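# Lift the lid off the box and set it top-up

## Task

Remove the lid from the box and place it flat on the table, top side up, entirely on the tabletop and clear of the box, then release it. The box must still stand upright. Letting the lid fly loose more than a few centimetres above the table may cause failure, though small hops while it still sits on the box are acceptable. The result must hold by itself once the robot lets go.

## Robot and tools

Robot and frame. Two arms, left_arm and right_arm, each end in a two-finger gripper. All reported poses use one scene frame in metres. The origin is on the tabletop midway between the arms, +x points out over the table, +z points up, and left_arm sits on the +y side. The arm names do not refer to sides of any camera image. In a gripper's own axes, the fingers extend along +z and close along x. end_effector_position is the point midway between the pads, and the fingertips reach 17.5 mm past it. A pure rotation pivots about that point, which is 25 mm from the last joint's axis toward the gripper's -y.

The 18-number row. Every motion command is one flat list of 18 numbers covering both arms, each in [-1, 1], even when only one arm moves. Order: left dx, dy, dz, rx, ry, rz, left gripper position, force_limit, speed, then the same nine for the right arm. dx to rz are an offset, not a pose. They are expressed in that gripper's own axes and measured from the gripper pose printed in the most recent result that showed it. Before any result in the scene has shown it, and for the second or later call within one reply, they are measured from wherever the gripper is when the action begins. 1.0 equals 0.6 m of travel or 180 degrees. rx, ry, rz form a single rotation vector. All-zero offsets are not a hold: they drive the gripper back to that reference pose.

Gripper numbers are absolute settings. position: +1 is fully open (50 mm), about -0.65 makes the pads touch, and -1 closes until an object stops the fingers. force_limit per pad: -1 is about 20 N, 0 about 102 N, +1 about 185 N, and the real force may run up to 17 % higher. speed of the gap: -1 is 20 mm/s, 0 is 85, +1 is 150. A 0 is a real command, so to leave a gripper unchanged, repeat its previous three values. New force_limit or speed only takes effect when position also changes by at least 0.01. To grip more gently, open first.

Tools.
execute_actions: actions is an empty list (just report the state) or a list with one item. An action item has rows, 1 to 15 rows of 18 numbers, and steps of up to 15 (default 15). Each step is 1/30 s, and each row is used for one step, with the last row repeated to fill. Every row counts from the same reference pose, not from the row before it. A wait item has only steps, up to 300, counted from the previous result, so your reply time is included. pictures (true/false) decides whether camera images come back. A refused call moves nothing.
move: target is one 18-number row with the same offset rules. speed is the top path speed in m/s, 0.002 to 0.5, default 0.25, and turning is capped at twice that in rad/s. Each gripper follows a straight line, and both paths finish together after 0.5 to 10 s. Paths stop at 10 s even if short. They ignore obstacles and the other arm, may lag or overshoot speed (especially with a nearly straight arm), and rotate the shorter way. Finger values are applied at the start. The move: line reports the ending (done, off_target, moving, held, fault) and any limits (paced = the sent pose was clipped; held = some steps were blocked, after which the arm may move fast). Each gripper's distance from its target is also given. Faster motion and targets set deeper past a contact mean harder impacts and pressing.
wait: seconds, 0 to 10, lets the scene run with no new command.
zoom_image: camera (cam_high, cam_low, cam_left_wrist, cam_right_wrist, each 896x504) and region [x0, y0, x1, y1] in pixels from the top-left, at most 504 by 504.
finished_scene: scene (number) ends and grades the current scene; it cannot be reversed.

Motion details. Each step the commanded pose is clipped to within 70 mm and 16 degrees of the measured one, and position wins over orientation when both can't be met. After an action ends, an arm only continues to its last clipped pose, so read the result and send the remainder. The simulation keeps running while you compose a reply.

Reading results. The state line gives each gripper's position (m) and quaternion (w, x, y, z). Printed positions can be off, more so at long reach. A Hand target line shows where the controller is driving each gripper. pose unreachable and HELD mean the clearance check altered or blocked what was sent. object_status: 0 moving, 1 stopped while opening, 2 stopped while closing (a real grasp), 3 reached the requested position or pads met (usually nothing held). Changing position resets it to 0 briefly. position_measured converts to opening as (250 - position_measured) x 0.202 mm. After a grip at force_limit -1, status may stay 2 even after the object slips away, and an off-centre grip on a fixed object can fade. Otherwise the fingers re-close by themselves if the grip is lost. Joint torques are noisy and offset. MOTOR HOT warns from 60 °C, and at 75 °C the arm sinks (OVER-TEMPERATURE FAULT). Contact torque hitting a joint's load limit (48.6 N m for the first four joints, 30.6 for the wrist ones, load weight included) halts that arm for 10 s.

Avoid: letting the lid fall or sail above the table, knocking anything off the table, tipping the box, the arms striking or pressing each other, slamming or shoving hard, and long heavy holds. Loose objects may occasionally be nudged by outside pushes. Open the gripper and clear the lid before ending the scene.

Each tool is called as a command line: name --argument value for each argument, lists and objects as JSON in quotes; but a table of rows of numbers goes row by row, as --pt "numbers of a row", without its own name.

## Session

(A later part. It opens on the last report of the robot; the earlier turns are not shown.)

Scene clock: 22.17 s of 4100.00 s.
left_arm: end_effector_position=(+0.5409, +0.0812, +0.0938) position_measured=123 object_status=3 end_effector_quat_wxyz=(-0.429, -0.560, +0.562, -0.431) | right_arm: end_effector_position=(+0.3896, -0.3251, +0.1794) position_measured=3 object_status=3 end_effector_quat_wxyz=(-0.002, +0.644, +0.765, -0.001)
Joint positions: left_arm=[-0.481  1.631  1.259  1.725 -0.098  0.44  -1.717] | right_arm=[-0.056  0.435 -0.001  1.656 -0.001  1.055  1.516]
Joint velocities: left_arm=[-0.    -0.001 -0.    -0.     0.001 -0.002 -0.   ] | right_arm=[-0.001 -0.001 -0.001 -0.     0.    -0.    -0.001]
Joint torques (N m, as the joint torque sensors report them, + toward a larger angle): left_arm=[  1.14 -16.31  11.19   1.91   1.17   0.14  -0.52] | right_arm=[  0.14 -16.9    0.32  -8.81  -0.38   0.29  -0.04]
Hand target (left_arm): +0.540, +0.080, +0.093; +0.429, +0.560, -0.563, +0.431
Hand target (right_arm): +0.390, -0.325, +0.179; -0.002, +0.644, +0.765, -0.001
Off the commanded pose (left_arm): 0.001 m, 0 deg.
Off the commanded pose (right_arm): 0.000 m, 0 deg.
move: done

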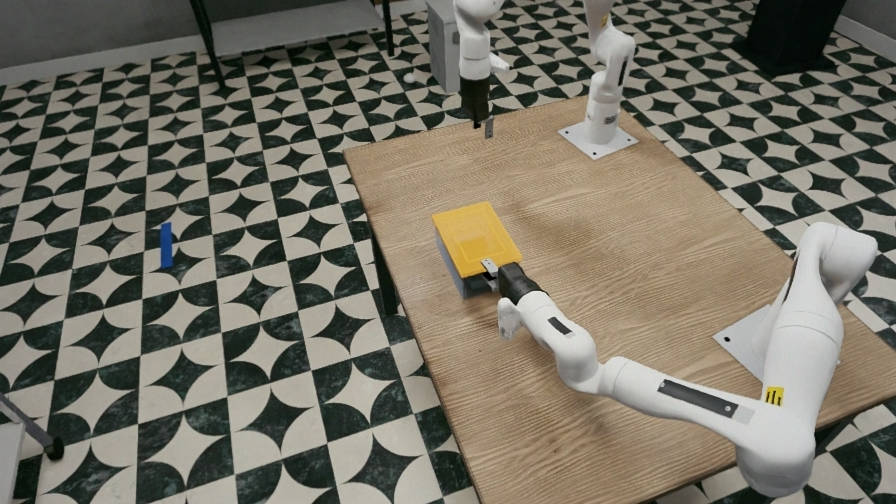

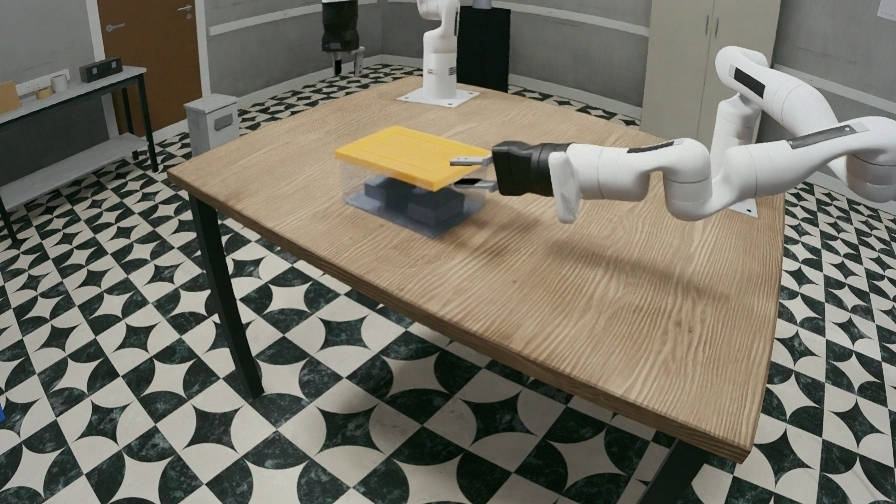

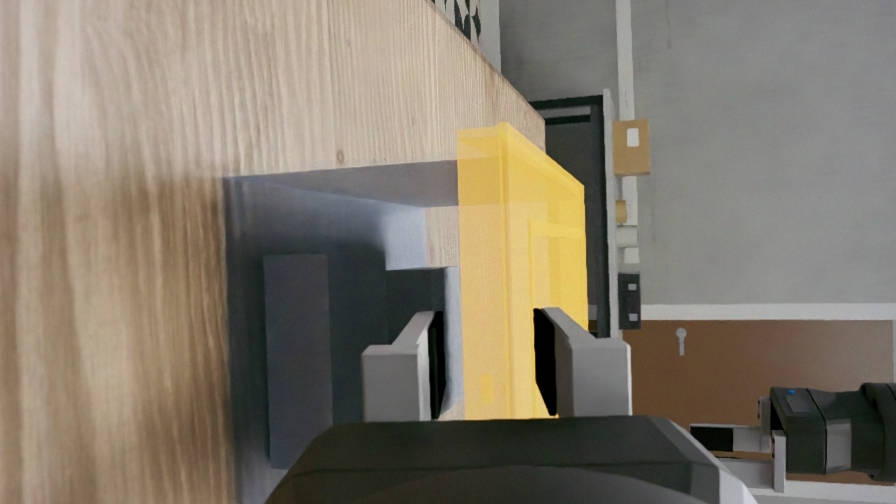

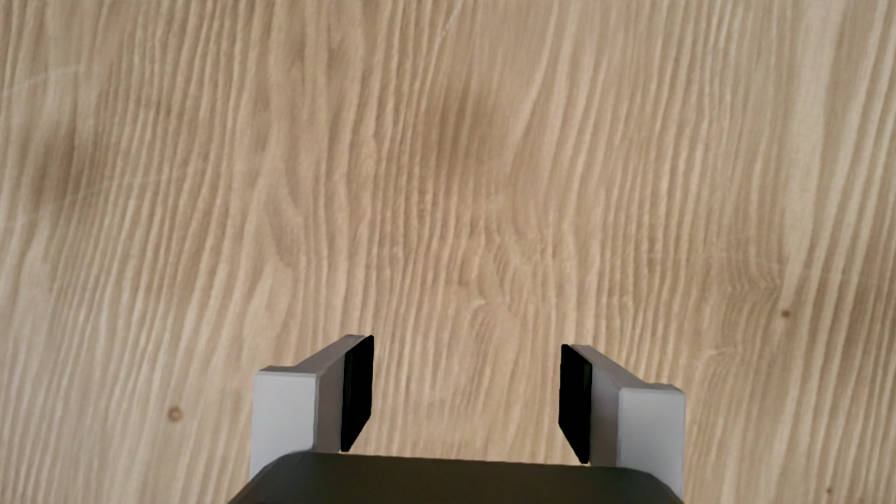

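move --target '[-0.004,0,-0.003,0,0.056,0,0.2,0,0,0,0,0,0,0,0,1,0,0]' --speed 0.15

move --target '[0,0,0.002,0,0,0,-1,0.2,-0.5,0,0,0,0,0,0,1,0,0]'

move --target '[0.04,0,0,0,0,0,-1,0.2,-0.5,0,0,0,0,0,0,1,0,0]' --speed 0.03

zoom_image --camera "cam_low" --region '[310,100,550,260]'

Scene clock: 24.30 s of 4100.00 s.
left_arm: end_effector_position=(+0.5414, +0.0842, +0.0920) position_measured=123 object_status=3 end_effector_quat_wxyz=(+0.476, +0.520, -0.523, +0.479) | right_arm: end_effector_position=(+0.3896, -0.3251, +0.1794) position_measured=3 object_status=3 end_effector_quat_wxyz=(-0.002, +0.644, +0.765, -0.001)
Joint positions: left_arm=[-0.528  1.838  1.327  1.666 -0.113  0.532 -1.839] | right_arm=[-0.056  0.435 -0.001  1.656 -0.001  1.055  1.516]
Joint velocities: left_arm=[-0.003  0.012  0.002 -0.001  0.005  0.001 -0.004] | right_arm=[ 0.    -0.     0.002  0.    -0.    -0.     0.001]
Joint torques (N m, as the joint torque sensors report them, + toward a larger angle): left_arm=[  0.74 -15.8   12.1    4.29   1.7    0.61  -0.38] | right_arm=[ -0.2  -17.04   0.02  -8.5   -0.25  -0.01   0.1 ]
Hand target (left_arm): +0.541, +0.084, +0.092; +0.477, +0.520, -0.522, +0.479
Hand target (right_arm): +0.390, -0.325, +0.179; -0.002, +0.644, +0.765, -0.001
Off the commanded pose (left_arm): 0.001 m, 0 deg.
Off the commanded pose (right_arm): 0.000 m, 0 deg.
move: done

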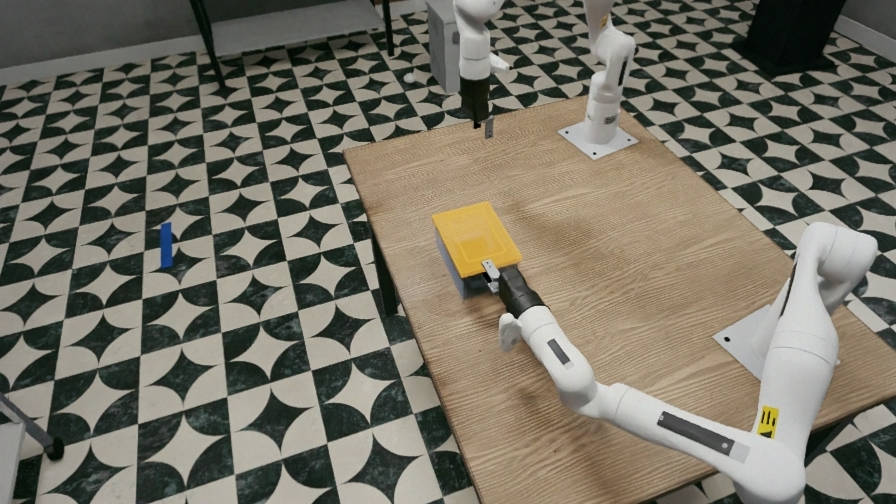

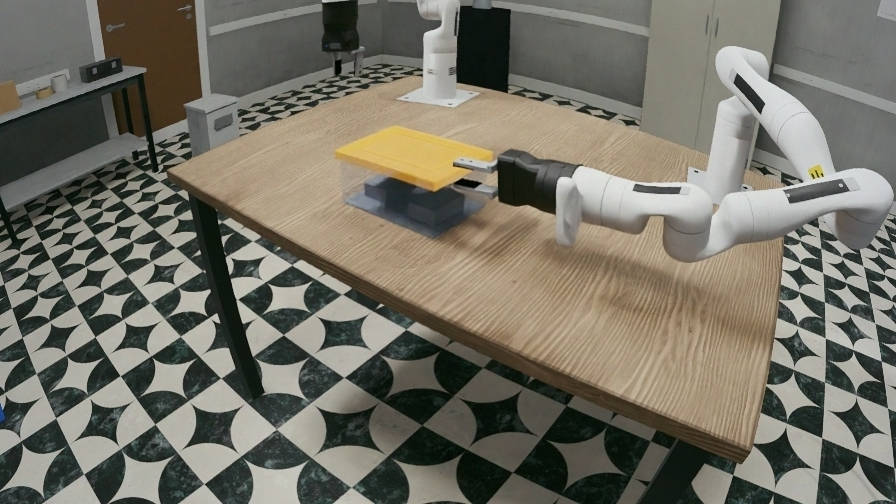

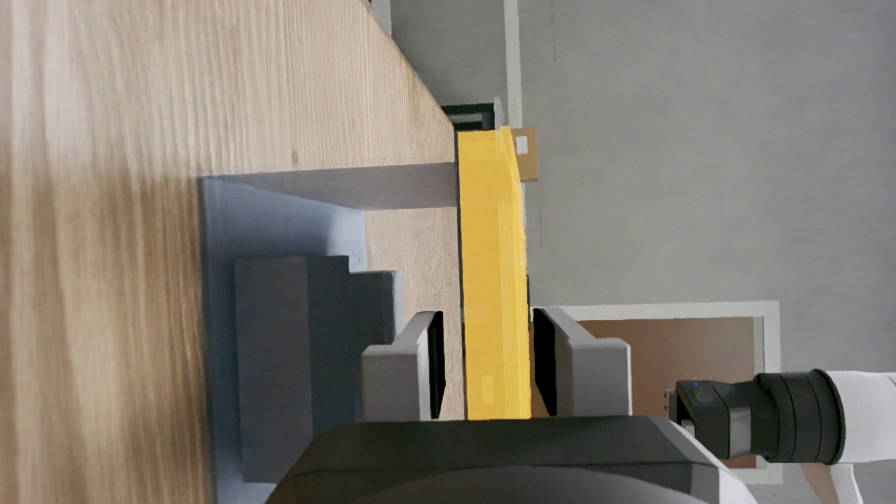

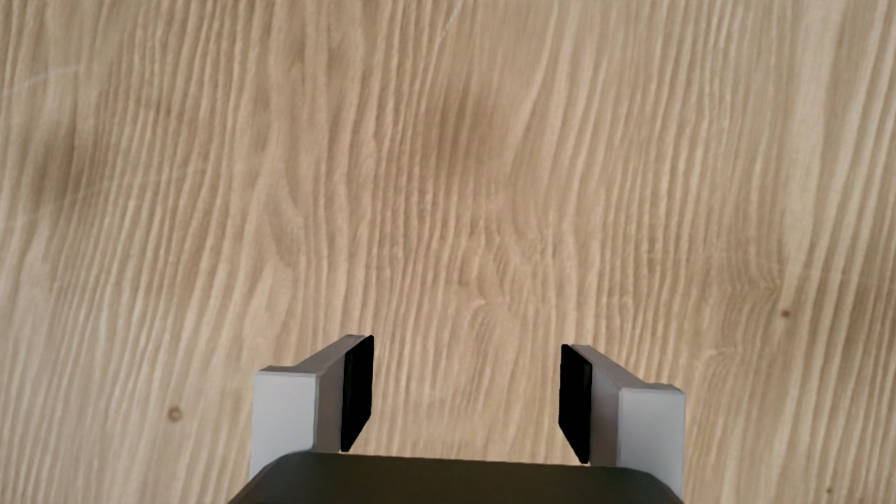

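Scene clock: 25.00 s of 4100.00 s.
left_arm: end_effector_position=(+0.5422, +0.0840, +0.0930) position_measured=192 object_status=2 end_effector_quat_wxyz=(+0.475, +0.520, -0.522, +0.480) | right_arm: end_effector_position=(+0.3896, -0.3251, +0.1794) position_measured=3 object_status=3 end_effector_quat_wxyz=(-0.002, +0.644, +0.765, -0.001)
Joint positions: left_arm=[-0.527  1.837  1.328  1.666 -0.111  0.53  -1.839] | right_arm=[-0.056  0.435 -0.001  1.656 -0.001  1.055  1.516]
Joint velocities: left_arm=[ 0.002  0.001 -0.001 -0.     0.001  0.    -0.   ] | right_arm=[ 0.001 -0.002  0.001  0.    -0.     0.    -0.001]
Joint torques (N m, as the joint torque sensors report them, + toward a larger angle): left_arm=[  1.18 -15.97  11.84   4.36   1.57   0.62  -0.18] | right_arm=[  0.32 -17.1    0.55  -8.13  -0.02   0.47   0.13]
Hand target (left_arm): +0.541, +0.083, +0.092; +0.476, +0.520, -0.523, +0.479
Hand target (right_arm): +0.390, -0.325, +0.179; -0.002, +0.644, +0.765, -0.001
Off the commanded pose (left_arm): 0.002 m, 0 deg.
Off the commanded pose (right_arm): 0.000 m, 0 deg.
move: done

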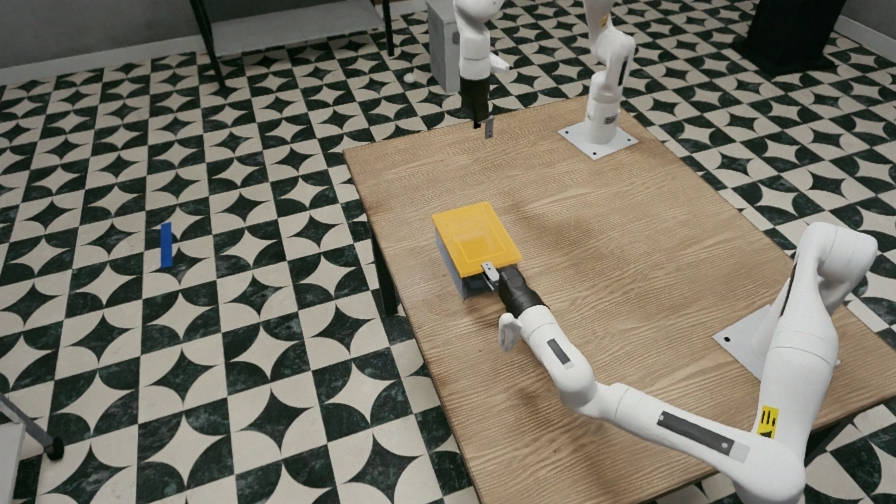

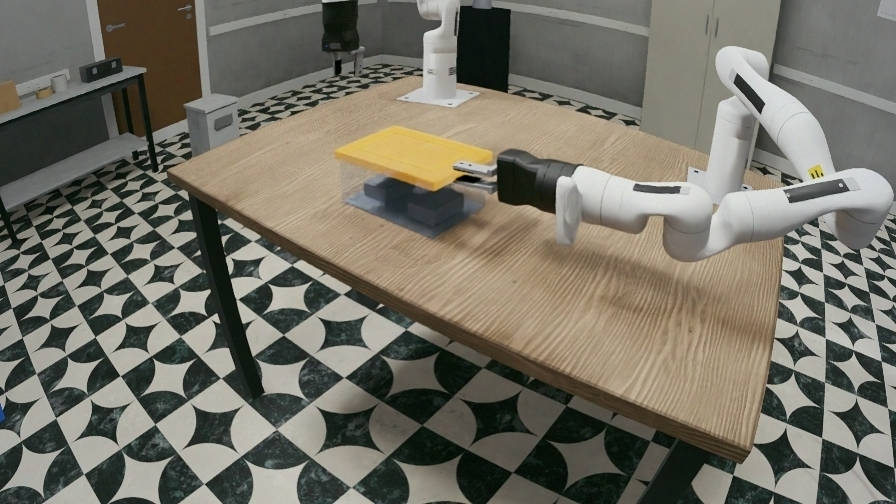

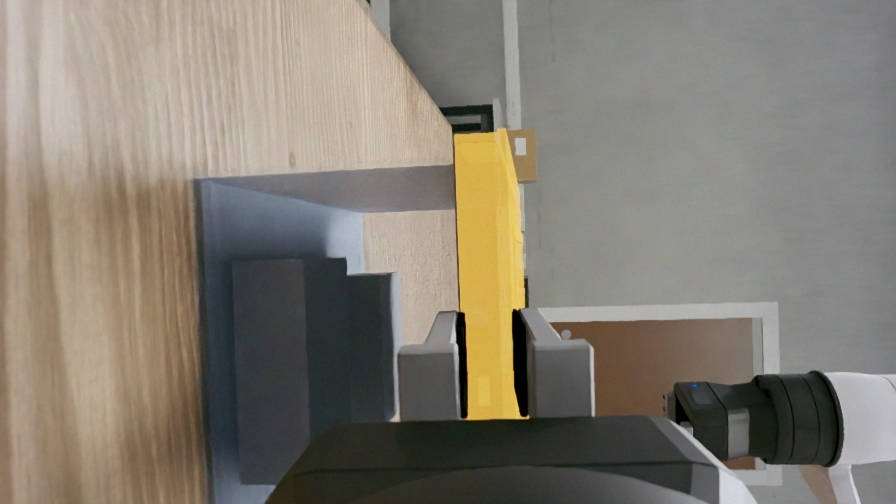

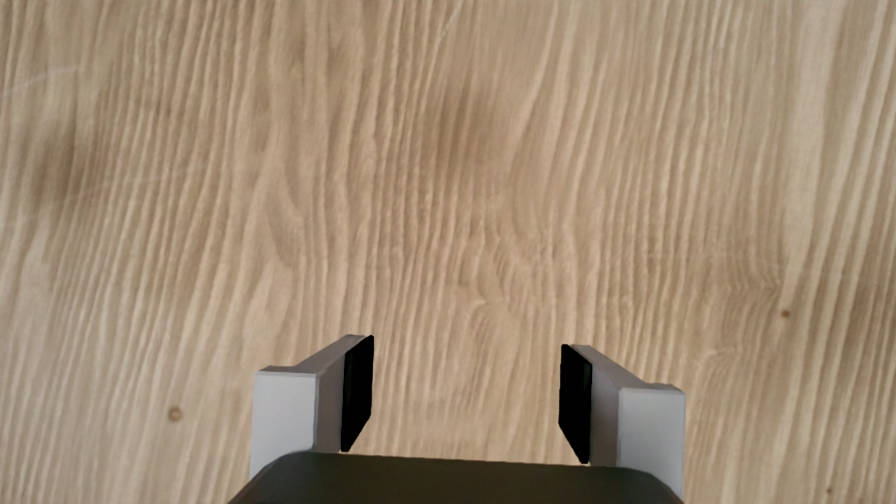

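Scene clock: 26.03 s of 4100.00 s.
left_arm: end_effector_position=(+0.5420, +0.0819, +0.1168) position_measured=192 object_status=2 end_effector_quat_wxyz=(+0.475, +0.520, -0.522, +0.480) | right_arm: end_effector_position=(+0.3896, -0.3251, +0.1794) position_measured=3 object_status=3 end_effector_quat_wxyz=(-0.002, +0.644, +0.765, -0.001)
Joint positions: left_arm=[-0.524  1.794  1.348  1.694 -0.094  0.511 -1.807] | right_arm=[-0.056  0.435 -0.001  1.655 -0.001  1.055  1.516]
Joint velocities: left_arm=[-0.002 -0.001 -0.003 -0.    -0.    -0.     0.003] | right_arm=[-0.    -0.001 -0.002  0.     0.     0.     0.001]
Joint torques (N m, as the joint torque sensors report them, + toward a larger angle): left_arm=[ -0.03 -16.1   12.7    3.53   1.46   0.6   -0.48] | right_arm=[ -0.16 -17.18  -0.12  -8.78  -0.16   0.36  -0.07]
Hand target (left_arm): +0.542, +0.082, +0.117; +0.475, +0.520, -0.522, +0.480
Hand target (right_arm): +0.390, -0.325, +0.179; -0.002, +0.644, +0.765, -0.001
Off the commanded pose (left_arm): 0.000 m, 0 deg.
Off the commanded pose (right_arm): 0.000 m, 0 deg.
move: done

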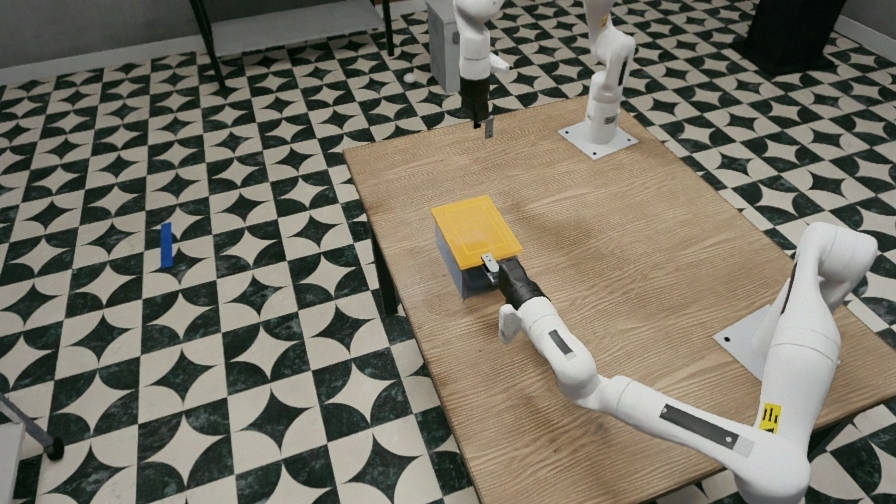

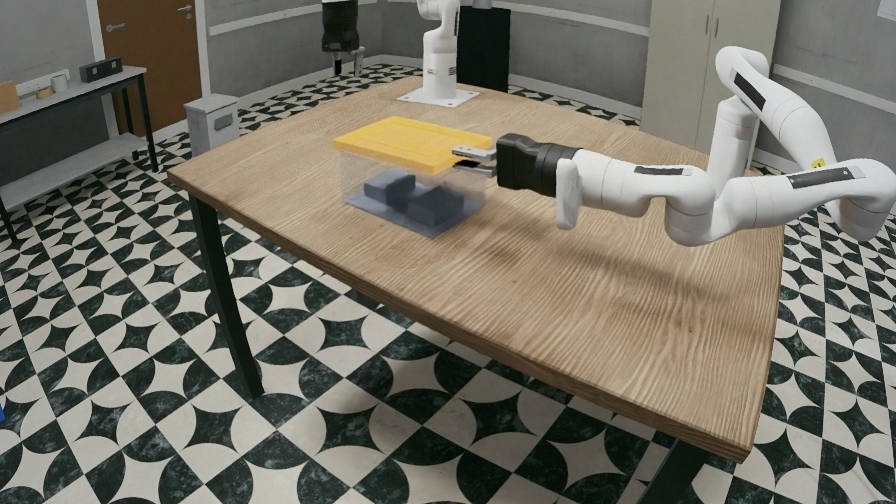

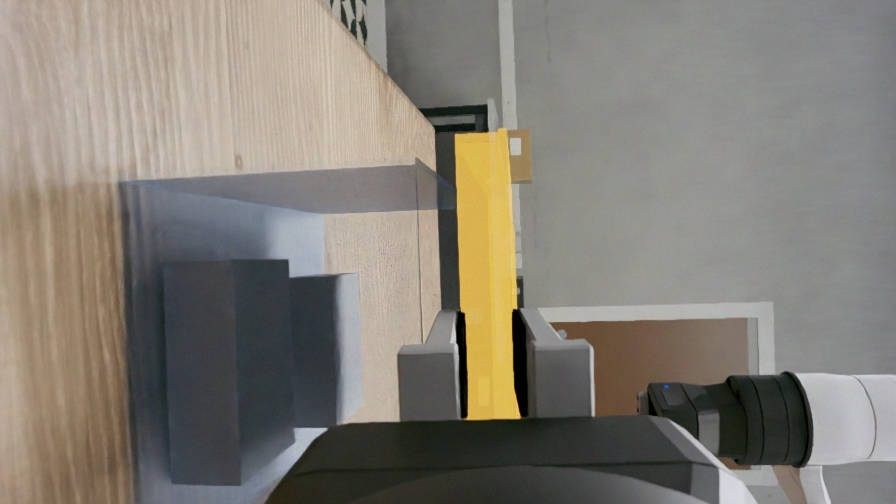

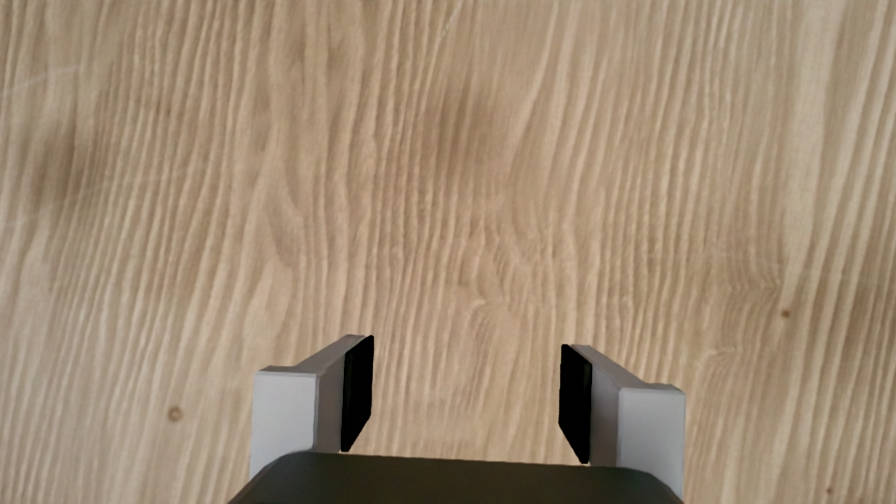

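Region (310, 100, 550, 260) of cam_low's 896x504 image, scaled by 2.100, with more detail than that image has.

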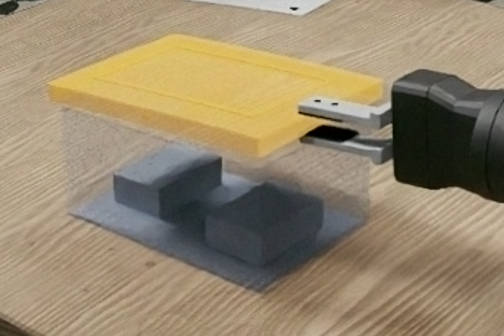

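move --target '[0.04,0,0,0,0,0,-1,0.2,-0.5,0,0,0,0,0,0,1,0,0]' --speed 0.06

move --target '[-0.04,0,-0.46,0,0,0,-1,0.2,-0.5,0,0,0,0,0,0,1,0,0]' --speed 0.15

move --target '[-0.125,0,0.011,0,-0.04,0,-1,0.2,-0.5,0,0,0,0,0,0,1,0,0]' --speed 0.07

Scene clock: 28.23 s of 4100.00 s.
left_arm: end_effector_position=(+0.5419, +0.0798, +0.1406) position_measured=192 object_status=2 end_effector_quat_wxyz=(+0.476, +0.520, -0.522, +0.480) | right_arm: end_effector_position=(+0.3896, -0.3251, +0.1794) position_measured=3 object_status=3 end_effector_quat_wxyz=(-0.002, +0.644, +0.765, -0.001)
Joint positions: left_arm=[-0.52   1.75   1.368  1.717 -0.075  0.494 -1.776] | right_arm=[-0.056  0.435 -0.001  1.655 -0.001  1.055  1.516]
Joint velocities: left_arm=[-0.001 -0.004 -0.002  0.    -0.002 -0.001  0.001] | right_arm=[ 0. -0. -0.  0. -0. -0.  0.]
Joint torques (N m, as the joint torque sensors report them, + toward a larger angle): left_arm=[ -0.33 -16.15  12.35   3.14   1.72   0.47  -0.6 ] | right_arm=[  0.01 -17.58   0.07  -8.47   0.03   0.38  -0.19]
Hand target (left_arm): +0.542, +0.080, +0.141; +0.475, +0.520, -0.522, +0.480
Hand target (right_arm): +0.390, -0.325, +0.179; -0.002, +0.644, +0.765, -0.001
Off the commanded pose (left_arm): 0.000 m, 0 deg.
Off the commanded pose (right_arm): 0.000 m, 0 deg.
move: done

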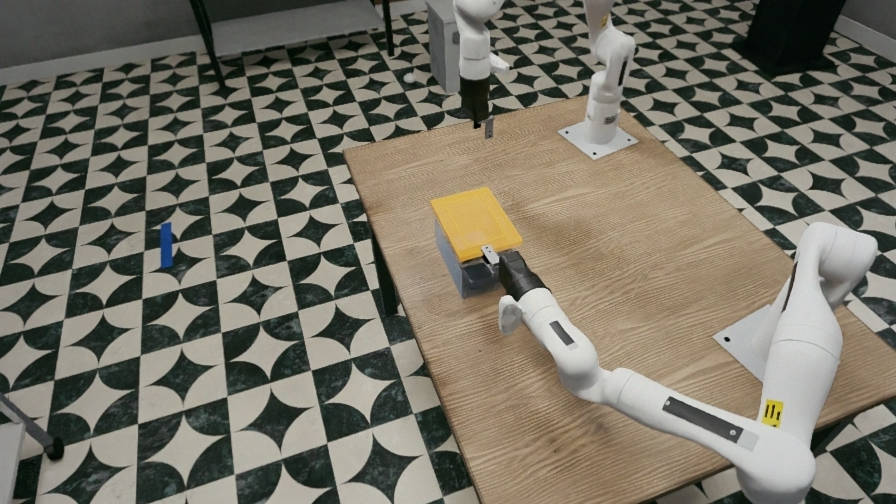

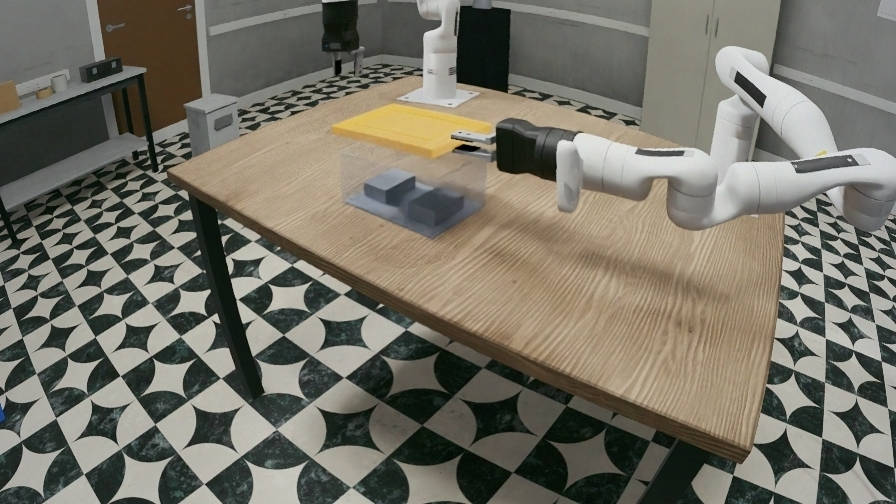

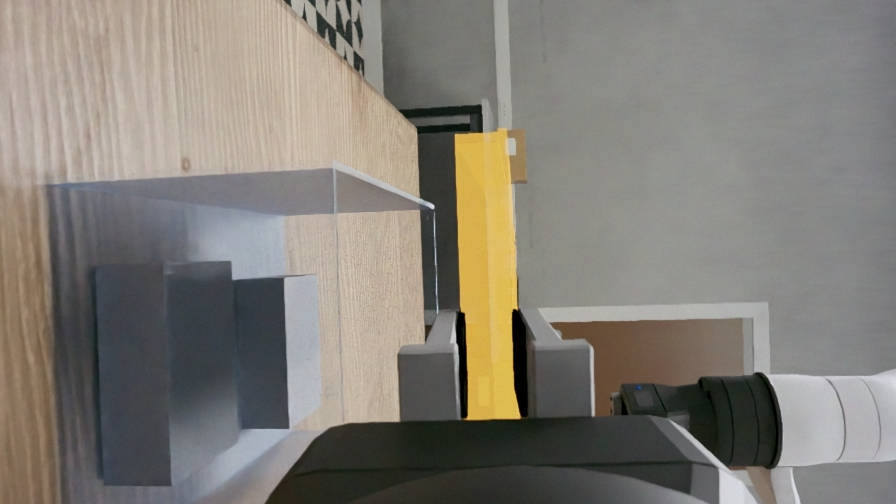

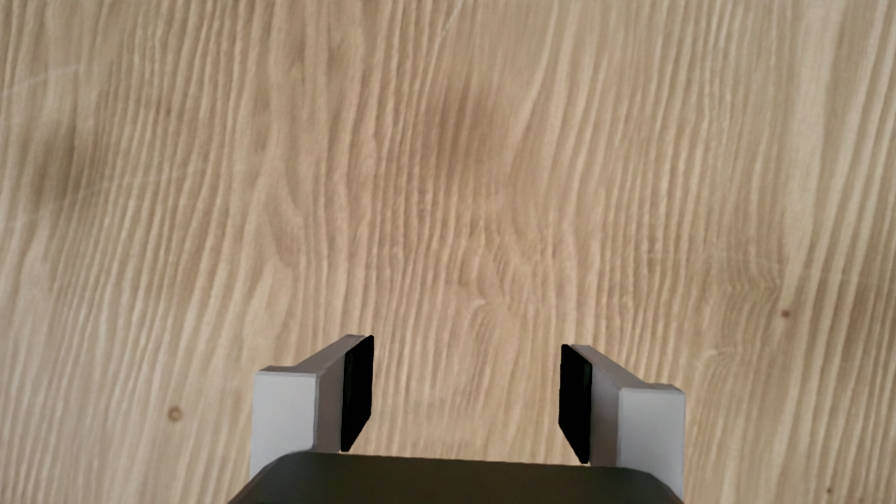

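Scene clock: 30.43 s of 4100.00 s.
left_arm: end_effector_position=(+0.5402, +0.3565, +0.1398) position_measured=192 object_status=2 end_effector_quat_wxyz=(+0.476, +0.521, -0.522, +0.479) | right_arm: end_effector_position=(+0.3896, -0.3251, +0.1794) position_measured=3 object_status=3 end_effector_quat_wxyz=(-0.002, +0.644, +0.765, -0.001)
Joint positions: left_arm=[-0.959  1.691  1.328  1.48  -0.091  1.167 -1.81 ] | right_arm=[-0.056  0.435 -0.001  1.655 -0.001  1.055  1.516]
Joint velocities: left_arm=[-0.002  0.    -0.    -0.    -0.001 -0.     0.001] | right_arm=[-0.    -0.     0.002 -0.     0.     0.    -0.001]
Joint torques (N m, as the joint torque sensors report them, + toward a larger angle): left_arm=[ -0.3  -17.84  11.28   2.19   3.23   0.65  -0.46] | right_arm=[  0.02 -16.82  -0.39  -9.07  -0.11   0.28  -0.29]
Hand target (left_arm): +0.540, +0.357, +0.140; +0.476, +0.521, -0.522, +0.479
Hand target (right_arm): +0.390, -0.325, +0.179; -0.002, +0.644, +0.765, -0.001
Off the commanded pose (left_arm): 0.001 m, 0 deg.
Off the commanded pose (right_arm): 0.000 m, 0 deg.
move: done

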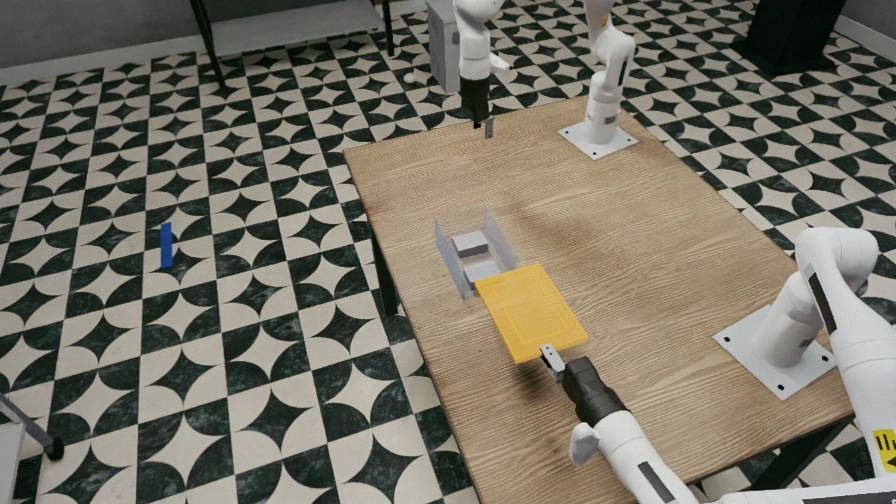

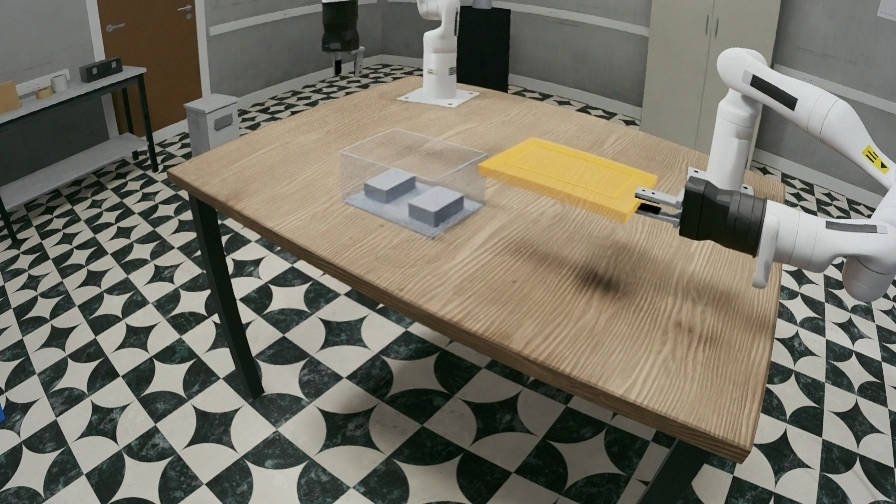

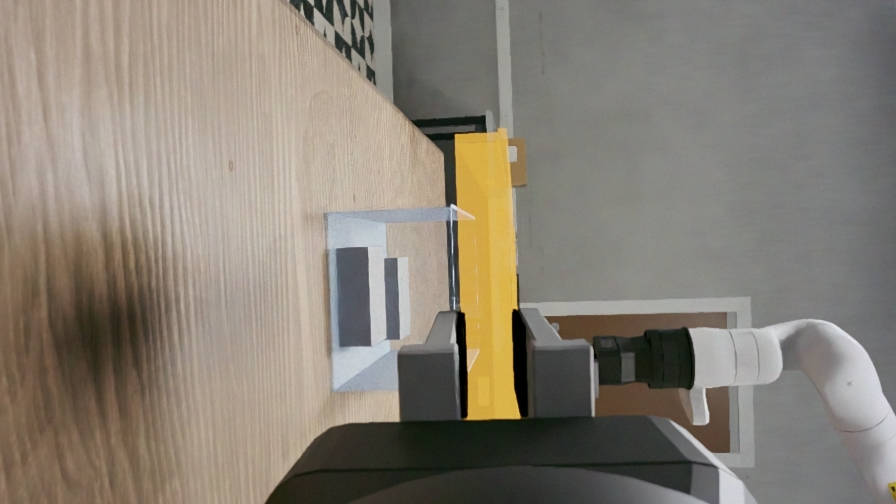

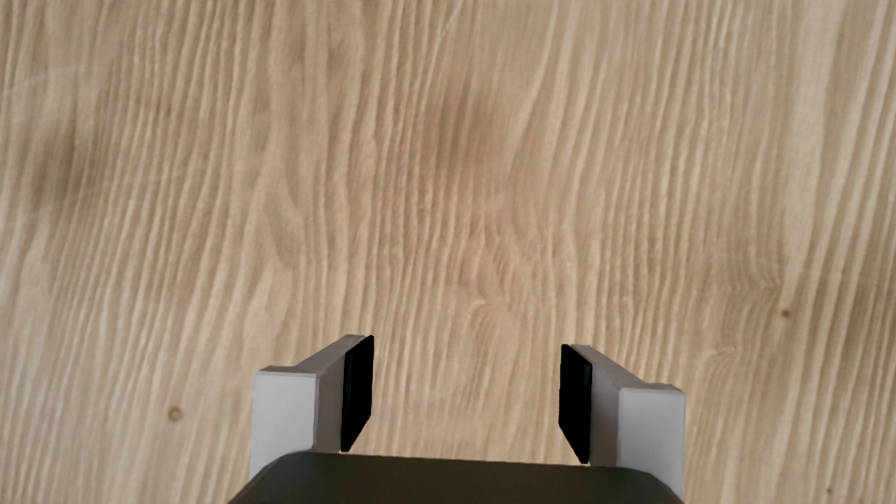

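Scene clock: 31.80 s of 4100.00 s.
left_arm: end_effector_position=(+0.5406, +0.3566, +0.0646) position_measured=192 object_status=2 end_effector_quat_wxyz=(-0.442, -0.550, +0.551, -0.445) | right_arm: end_effector_position=(+0.3896, -0.3251, +0.1794) position_measured=3 object_status=3 end_effector_quat_wxyz=(-0.002, +0.644, +0.765, -0.001)
Joint positions: left_arm=[-0.936  1.71   1.245  1.456 -0.188  1.12  -1.85 ] | right_arm=[-0.056  0.435 -0.001  1.655 -0.001  1.055  1.516]
Joint velocities: left_arm=[ 0.003  0.     0.001 -0.    -0.001 -0.002  0.   ] | right_arm=[ 0.    -0.     0.001  0.     0.     0.     0.001]
Joint torques (N m, as the joint torque sensors report them, + toward a larger angle): left_arm=[ -0.39 -17.97  10.54   2.28   3.14   0.8   -0.48] | right_arm=[ -0.38 -17.2   -0.01  -8.74  -0.2    0.08  -0.25]
Hand target (left_arm): +0.541, +0.357, +0.065; +0.442, +0.550, -0.551, +0.445
Hand target (right_arm): +0.390, -0.325, +0.179; -0.002, +0.644, +0.765, -0.001
Off the commanded pose (left_arm): 0.000 m, 0 deg.
Off the commanded pose (right_arm): 0.000 m, 0 deg.
move: done

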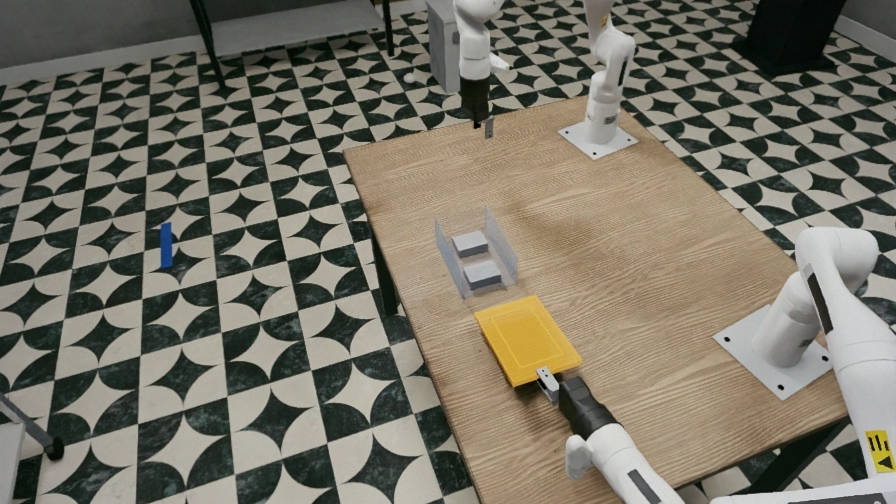

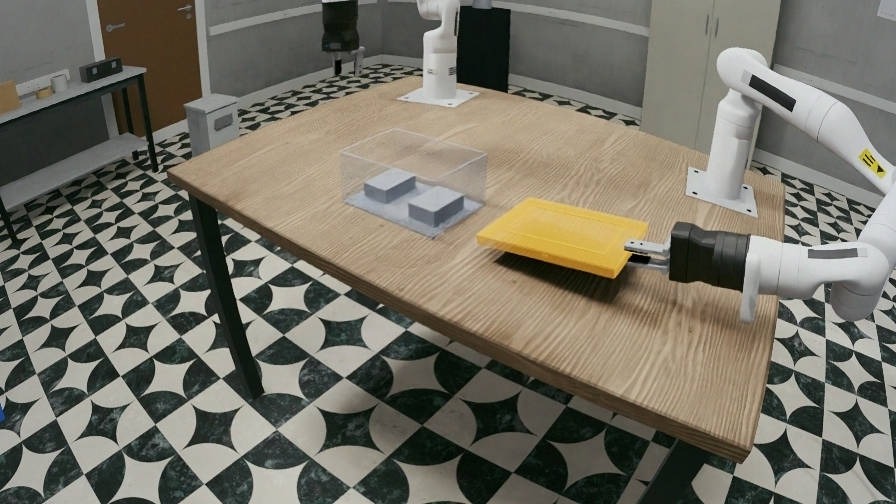

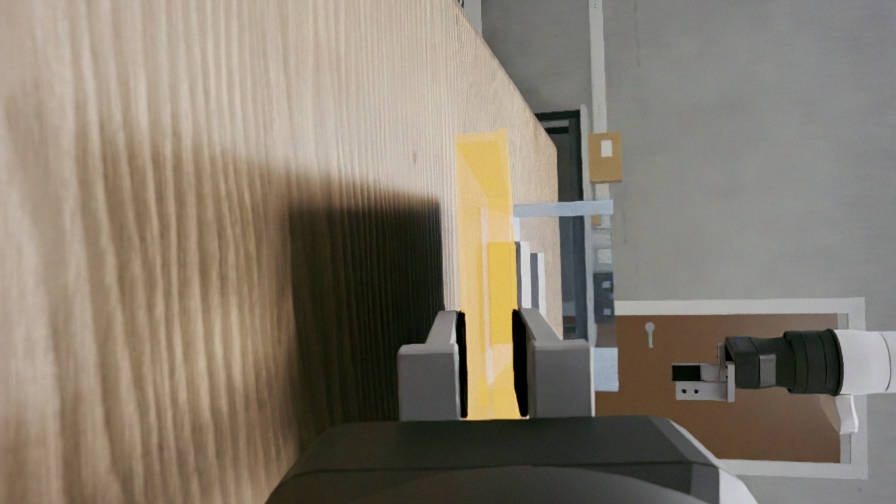

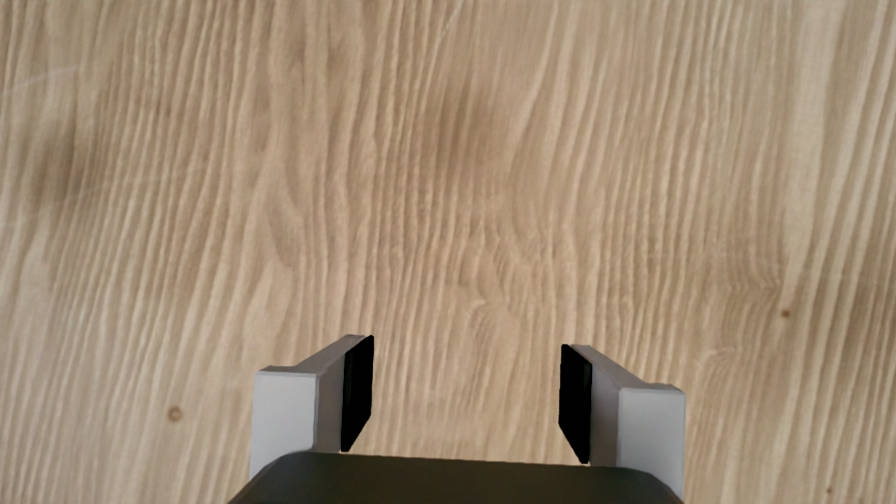

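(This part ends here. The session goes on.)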